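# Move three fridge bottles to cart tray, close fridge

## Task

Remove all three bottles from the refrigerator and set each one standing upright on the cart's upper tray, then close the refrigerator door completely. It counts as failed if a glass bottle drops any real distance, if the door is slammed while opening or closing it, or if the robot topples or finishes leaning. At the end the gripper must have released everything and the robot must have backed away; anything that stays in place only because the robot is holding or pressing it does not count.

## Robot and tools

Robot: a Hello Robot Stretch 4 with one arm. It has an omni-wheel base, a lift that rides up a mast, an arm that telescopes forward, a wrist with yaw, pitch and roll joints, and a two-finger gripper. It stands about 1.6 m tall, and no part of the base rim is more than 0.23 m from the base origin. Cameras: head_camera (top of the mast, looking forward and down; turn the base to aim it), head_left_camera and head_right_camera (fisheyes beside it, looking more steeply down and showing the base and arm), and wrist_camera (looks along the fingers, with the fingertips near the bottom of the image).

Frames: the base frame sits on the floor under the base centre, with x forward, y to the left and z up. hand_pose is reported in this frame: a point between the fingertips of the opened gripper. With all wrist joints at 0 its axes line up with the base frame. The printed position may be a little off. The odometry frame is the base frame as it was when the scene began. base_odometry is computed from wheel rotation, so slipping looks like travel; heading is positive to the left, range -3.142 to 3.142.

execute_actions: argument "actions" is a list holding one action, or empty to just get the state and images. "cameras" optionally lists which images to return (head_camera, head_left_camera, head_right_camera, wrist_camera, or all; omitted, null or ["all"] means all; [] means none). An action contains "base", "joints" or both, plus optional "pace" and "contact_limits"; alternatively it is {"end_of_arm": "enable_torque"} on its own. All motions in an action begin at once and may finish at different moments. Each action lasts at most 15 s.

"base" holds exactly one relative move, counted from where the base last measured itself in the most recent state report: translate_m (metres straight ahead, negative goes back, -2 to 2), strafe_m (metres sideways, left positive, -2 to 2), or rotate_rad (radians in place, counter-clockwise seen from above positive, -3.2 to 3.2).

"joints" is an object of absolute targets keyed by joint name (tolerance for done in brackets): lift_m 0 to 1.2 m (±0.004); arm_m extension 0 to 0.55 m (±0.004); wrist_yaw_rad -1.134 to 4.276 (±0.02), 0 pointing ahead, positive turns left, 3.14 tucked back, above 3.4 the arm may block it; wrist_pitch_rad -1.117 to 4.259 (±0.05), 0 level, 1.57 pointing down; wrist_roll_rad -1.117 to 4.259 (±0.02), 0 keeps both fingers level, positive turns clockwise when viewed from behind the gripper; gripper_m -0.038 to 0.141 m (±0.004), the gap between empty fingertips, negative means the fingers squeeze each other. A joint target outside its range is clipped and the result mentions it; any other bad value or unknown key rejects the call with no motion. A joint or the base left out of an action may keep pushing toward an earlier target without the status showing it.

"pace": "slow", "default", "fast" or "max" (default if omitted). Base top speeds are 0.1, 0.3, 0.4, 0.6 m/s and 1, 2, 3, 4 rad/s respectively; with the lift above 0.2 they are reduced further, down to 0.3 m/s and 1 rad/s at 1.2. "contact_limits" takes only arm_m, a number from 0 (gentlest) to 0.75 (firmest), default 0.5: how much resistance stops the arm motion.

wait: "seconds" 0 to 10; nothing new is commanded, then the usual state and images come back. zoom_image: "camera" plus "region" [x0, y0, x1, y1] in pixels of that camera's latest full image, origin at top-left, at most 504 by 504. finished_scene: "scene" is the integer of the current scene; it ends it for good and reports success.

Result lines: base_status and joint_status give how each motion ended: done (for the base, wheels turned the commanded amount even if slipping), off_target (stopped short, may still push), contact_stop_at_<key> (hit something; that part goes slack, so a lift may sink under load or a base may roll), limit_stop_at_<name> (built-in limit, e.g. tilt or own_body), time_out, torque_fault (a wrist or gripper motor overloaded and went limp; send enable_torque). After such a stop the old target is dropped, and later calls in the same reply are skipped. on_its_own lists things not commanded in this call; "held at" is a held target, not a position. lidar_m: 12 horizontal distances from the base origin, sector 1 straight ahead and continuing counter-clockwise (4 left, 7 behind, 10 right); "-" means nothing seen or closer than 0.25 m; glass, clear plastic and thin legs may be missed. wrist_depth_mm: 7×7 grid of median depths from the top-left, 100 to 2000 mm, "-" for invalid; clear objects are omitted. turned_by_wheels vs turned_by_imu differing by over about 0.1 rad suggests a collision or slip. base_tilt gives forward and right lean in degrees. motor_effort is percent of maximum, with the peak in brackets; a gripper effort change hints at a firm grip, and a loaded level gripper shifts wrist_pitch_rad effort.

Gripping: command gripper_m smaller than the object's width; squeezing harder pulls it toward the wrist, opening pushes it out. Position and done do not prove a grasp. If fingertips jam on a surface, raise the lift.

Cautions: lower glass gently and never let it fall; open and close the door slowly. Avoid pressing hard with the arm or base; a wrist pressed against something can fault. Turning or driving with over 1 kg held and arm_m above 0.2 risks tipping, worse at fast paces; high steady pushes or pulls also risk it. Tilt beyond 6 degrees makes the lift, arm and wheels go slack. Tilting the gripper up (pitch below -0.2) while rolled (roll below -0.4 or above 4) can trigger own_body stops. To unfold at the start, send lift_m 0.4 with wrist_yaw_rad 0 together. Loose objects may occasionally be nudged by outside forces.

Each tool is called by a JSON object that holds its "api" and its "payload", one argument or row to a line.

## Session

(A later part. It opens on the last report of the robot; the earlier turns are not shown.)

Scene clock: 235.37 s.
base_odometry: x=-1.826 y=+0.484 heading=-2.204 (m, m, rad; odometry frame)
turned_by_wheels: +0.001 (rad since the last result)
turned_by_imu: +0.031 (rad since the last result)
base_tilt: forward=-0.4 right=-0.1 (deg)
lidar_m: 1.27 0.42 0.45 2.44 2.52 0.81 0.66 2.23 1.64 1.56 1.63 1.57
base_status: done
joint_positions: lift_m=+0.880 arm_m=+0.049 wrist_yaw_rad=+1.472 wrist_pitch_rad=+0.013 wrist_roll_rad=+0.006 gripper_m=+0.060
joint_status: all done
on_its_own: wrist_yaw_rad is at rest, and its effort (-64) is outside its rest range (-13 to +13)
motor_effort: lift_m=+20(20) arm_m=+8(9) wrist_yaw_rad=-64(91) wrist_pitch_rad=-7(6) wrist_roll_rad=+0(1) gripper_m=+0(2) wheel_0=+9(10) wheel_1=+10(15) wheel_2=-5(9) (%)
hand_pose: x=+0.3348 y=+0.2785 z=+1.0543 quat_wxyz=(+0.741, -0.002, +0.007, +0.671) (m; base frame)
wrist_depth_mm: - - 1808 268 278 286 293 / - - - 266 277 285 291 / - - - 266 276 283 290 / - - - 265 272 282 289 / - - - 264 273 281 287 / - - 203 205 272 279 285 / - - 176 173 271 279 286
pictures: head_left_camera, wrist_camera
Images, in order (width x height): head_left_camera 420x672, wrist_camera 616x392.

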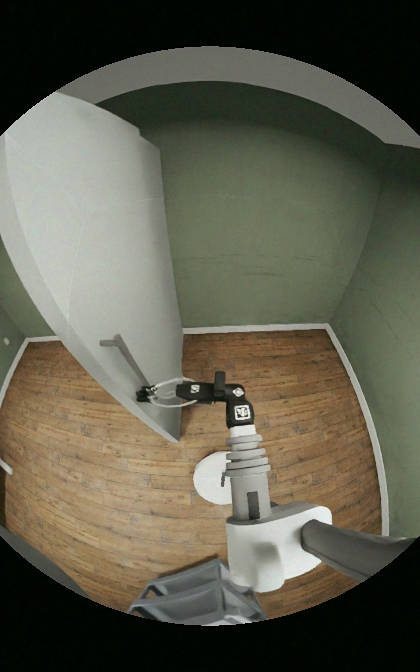

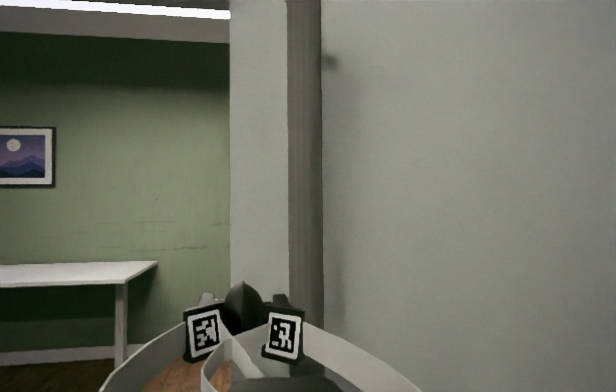

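{"api": "execute_actions", "payload": {
  "actions": [
    {"base":{"strafe_m":-0.07},"pace":"slow"}
  ],
  "cameras": ["wrist_camera"]
}}

{"api": "execute_actions", "payload": {
  "actions": [
    {"base":{"strafe_m":0.105},"joints":{"gripper_m":0.09},"pace":"slow"}
  ],
  "cameras": ["wrist_camera"]
}}

Scene clock: 237.37 s.
base_odometry: x=-1.882 y=+0.525 heading=-2.204 (m, m, rad; odometry frame)
turned_by_wheels: +0.000 (rad since the last result)
turned_by_imu: +0.001 (rad since the last result)
base_tilt: forward=-0.3 right=-0.1 (deg)
lidar_m: 1.48 0.57 0.49 2.55 2.62 0.75 0.67 2.11 1.56 1.48 1.57 1.57
base_status: done
joint_positions: lift_m=+0.880 arm_m=+0.049 wrist_yaw_rad=+1.450 wrist_pitch_rad=+0.013 wrist_roll_rad=+0.006 gripper_m=+0.060
joint_status: not commanded
motor_effort: lift_m=+20(20) arm_m=+8(8) wrist_yaw_rad=-1(66) wrist_pitch_rad=-6(9) wrist_roll_rad=+1(1) gripper_m=-3(4) wheel_0=+6(21) wheel_1=-3(6) wheel_2=-1(2) (%)
hand_pose: x=+0.3410 y=+0.2759 z=+1.0542 quat_wxyz=(+0.748, -0.002, +0.007, +0.663) (m; base frame)
wrist_depth_mm: - - 366 370 382 389 399 / - - 366 370 379 389 399 / - - 364 368 375 384 394 / - - 359 368 375 384 394 / - - 359 366 375 382 392 / - - 303 362 370 382 389 / - - 353 359 370 379 389
pictures: wrist_camera
Images, in order (width x height): wrist_camera 616x392.

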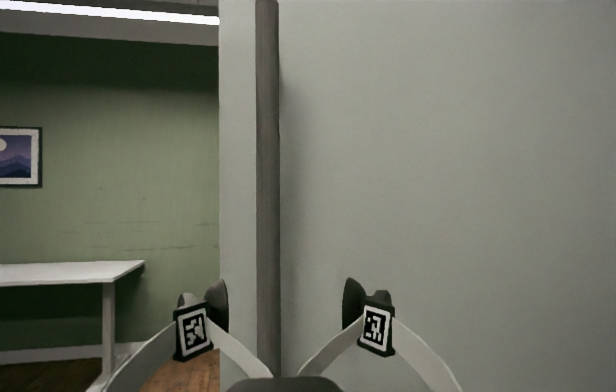

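Scene clock: 239.57 s.
base_odometry: x=-1.798 y=+0.463 heading=-2.204 (m, m, rad; odometry frame)
turned_by_wheels: +0.000 (rad since the last result)
turned_by_imu: +0.000 (rad since the last result)
base_tilt: forward=-0.3 right=+0.0 (deg)
lidar_m: 1.16 0.44 0.45 2.42 2.48 0.83 0.66 2.25 1.67 1.59 1.68 1.57
base_status: done
joint_positions: lift_m=+0.880 arm_m=+0.049 wrist_yaw_rad=+1.450 wrist_pitch_rad=+0.013 wrist_roll_rad=+0.006 gripper_m=+0.090
joint_status: all done
motor_effort: lift_m=+21(20) arm_m=+7(7) wrist_yaw_rad=-1(0) wrist_pitch_rad=-8(6) wrist_roll_rad=+1(1) gripper_m=-2(4) wheel_0=-7(9) wheel_1=+2(7) wheel_2=+0(1) (%)
hand_pose: x=+0.3410 y=+0.2759 z=+1.0542 quat_wxyz=(+0.748, -0.002, +0.007, +0.663) (m; base frame)
wrist_depth_mm: - - 291 293 297 301 303 / - - 291 293 296 300 304 / - - 289 291 296 298 301 / - - 289 291 294 297 301 / - - 287 290 293 297 298 / - - 285 287 216 294 297 / - - 283 224 289 294 297
pictures: wrist_camera
Images, in order (width x height): wrist_camera 616x392.

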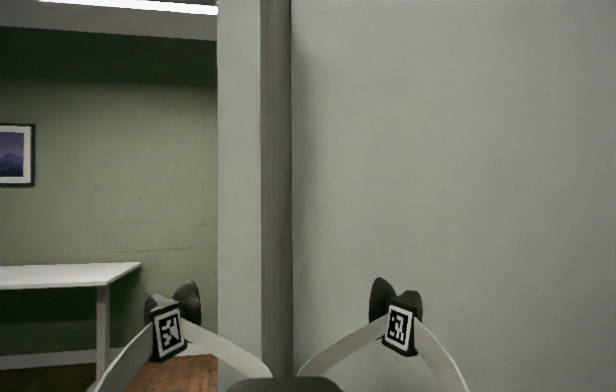

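Door is creeping closed; catch it.

{"api": "execute_actions", "payload": {
  "actions": [
    {"base":{"strafe_m":0.09},"joints":{"arm_m":0.04}}
  ],
  "cameras": ["wrist_camera"]
}}

{"api": "execute_actions", "payload": {
  "actions": [
    {"joints":{"gripper_m":-0.038}}
  ],
  "cameras": ["wrist_camera"]
}}

Scene clock: 241.13 s.
base_odometry: x=-1.725 y=+0.410 heading=-2.205 (m, m, rad; odometry frame)
turned_by_wheels: -0.001 (rad since the last result)
turned_by_imu: +0.000 (rad since the last result)
base_tilt: forward=-0.3 right=-0.2 (deg)
lidar_m: 0.84 0.51 0.49 2.33 2.41 0.90 0.68 0.93 1.77 1.70 1.76 1.58
base_status: done
joint_positions: lift_m=+0.880 arm_m=+0.041 wrist_yaw_rad=+1.450 wrist_pitch_rad=+0.013 wrist_roll_rad=+0.006 gripper_m=+0.090
joint_status: all done
motor_effort: lift_m=+20(20) arm_m=-7(8) wrist_yaw_rad=+1(21) wrist_pitch_rad=-6(8) wrist_roll_rad=+1(1) gripper_m=-2(1) wheel_0=-6(12) wheel_1=+2(7) wheel_2=-4(3) (%)
hand_pose: x=+0.3338 y=+0.2758 z=+1.0543 quat_wxyz=(+0.749, -0.002, +0.007, +0.663) (m; base frame)
wrist_depth_mm: - - - 368 355 340 324 / - - - 368 353 336 324 / - - - 368 351 336 322 / - - - 366 351 334 320 / - - - 364 349 332 319 / - - - 362 216 330 317 / - - - 304 345 327 317
pictures: wrist_camera
Images, in order (width x height): wrist_camera 616x392.

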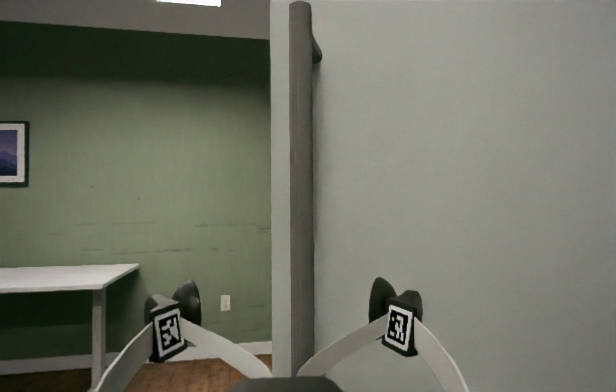

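Scene clock: 243.10 s.
base_odometry: x=-1.725 y=+0.410 heading=-2.205 (m, m, rad; odometry frame)
turned_by_wheels: +0.000 (rad since the last result)
turned_by_imu: +0.001 (rad since the last result)
base_tilt: forward=-0.4 right=-0.1 (deg)
lidar_m: 0.89 0.86 0.86 2.35 2.41 0.92 0.67 0.94 1.76 1.68 1.77 1.57
base_status: not commanded
joint_positions: lift_m=+0.880 arm_m=+0.041 wrist_yaw_rad=+1.450 wrist_pitch_rad=+0.013 wrist_roll_rad=+0.006 gripper_m=-0.037
joint_status: all done
motor_effort: lift_m=+20(20) arm_m=-7(7) wrist_yaw_rad=+1(1) wrist_pitch_rad=-8(5) wrist_roll_rad=+1(1) gripper_m=-17(16) wheel_0=-6(6) wheel_1=+2(2) wheel_2=-4(4) (%)
hand_pose: x=+0.3338 y=+0.2758 z=+1.0543 quat_wxyz=(+0.749, -0.002, +0.007, +0.663) (m; base frame)
wrist_depth_mm: - - - - 699 585 504 / - - - - 707 574 496 / - - - - 691 580 504 / - - - - 683 580 500 / - - - - 683 580 500 / - - - 197 654 580 500 / - - 176 - 173 559 496
pictures: wrist_camera
Images, in order (width x height): wrist_camera 616x392.

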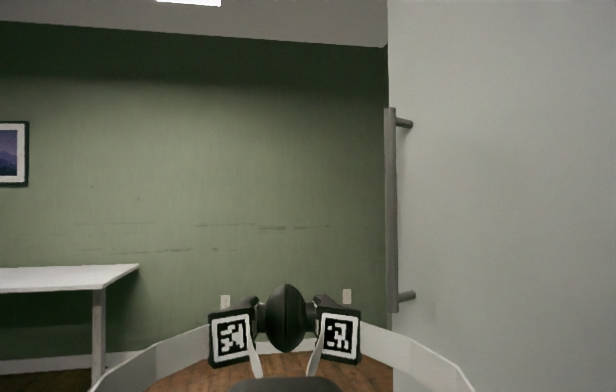

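{"api": "wait", "payload": {
  "seconds": 4
}}

Scene clock: 247.20 s.
base_odometry: x=-1.725 y=+0.410 heading=-2.205 (m, m, rad; odometry frame)
turned_by_wheels: +0.000 (rad since the last result)
turned_by_imu: +0.001 (rad since the last result)
base_tilt: forward=-0.2 right=-0.1 (deg)
lidar_m: 0.89 0.92 2.15 2.33 2.36 0.92 0.69 0.91 1.76 1.69 1.77 1.56
base_status: not commanded
joint_positions: lift_m=+0.880 arm_m=+0.041 wrist_yaw_rad=+1.450 wrist_pitch_rad=+0.013 wrist_roll_rad=+0.006 gripper_m=-0.037
joint_status: all done
motor_effort: lift_m=+20(20) arm_m=-7(7) wrist_yaw_rad=+0(1) wrist_pitch_rad=-6(5) wrist_roll_rad=+0(1) gripper_m=-16(16) wheel_0=-6(6) wheel_1=+2(2) wheel_2=-4(4) (%)
hand_pose: x=+0.3338 y=+0.2758 z=+1.0543 quat_wxyz=(+0.749, -0.002, +0.007, +0.663) (m; base frame)
wrist_depth_mm: - - - - - 1921 683 / - - - - - 1863 676 / - - - - - 1921 683 / - - - - - 1921 691 / - - - - - 1863 691 / - - - 198 - 1921 691 / - - 176 - 173 1756 683
wait: 4.00 s; at rest by 0.17 s
pictures: head_camera, head_left_camera, head_right_camera, wrist_camera
Images, in order (width x height): head_camera 420x560, head_left_camera 420x672, head_right_camera 420x672, wrist_camera 616x392.

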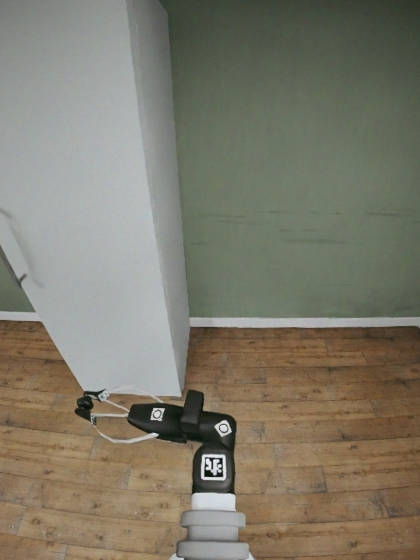

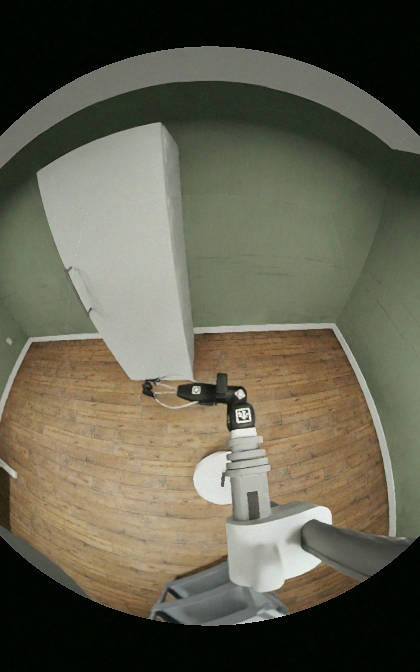

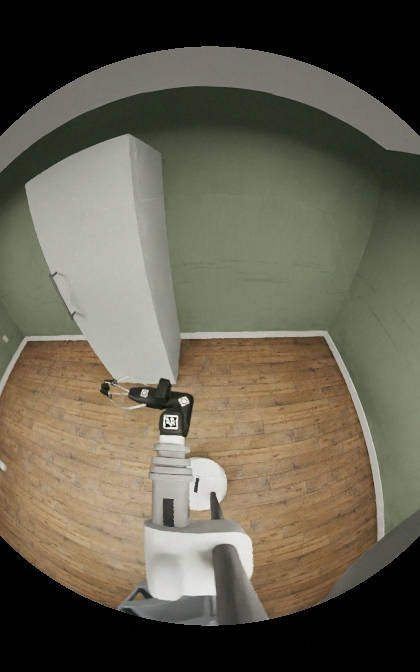

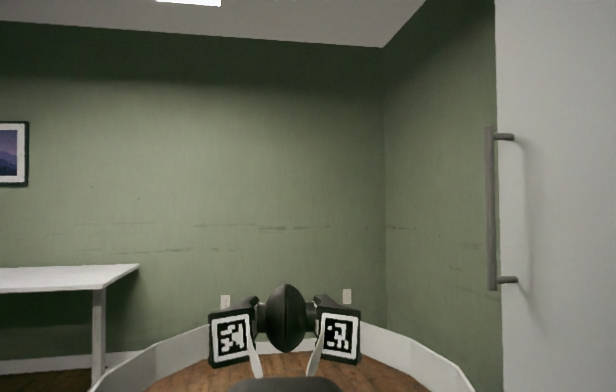

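{"api": "finished_scene", "payload": {
  "scene": 1
}}

The scene is finished: the task was done.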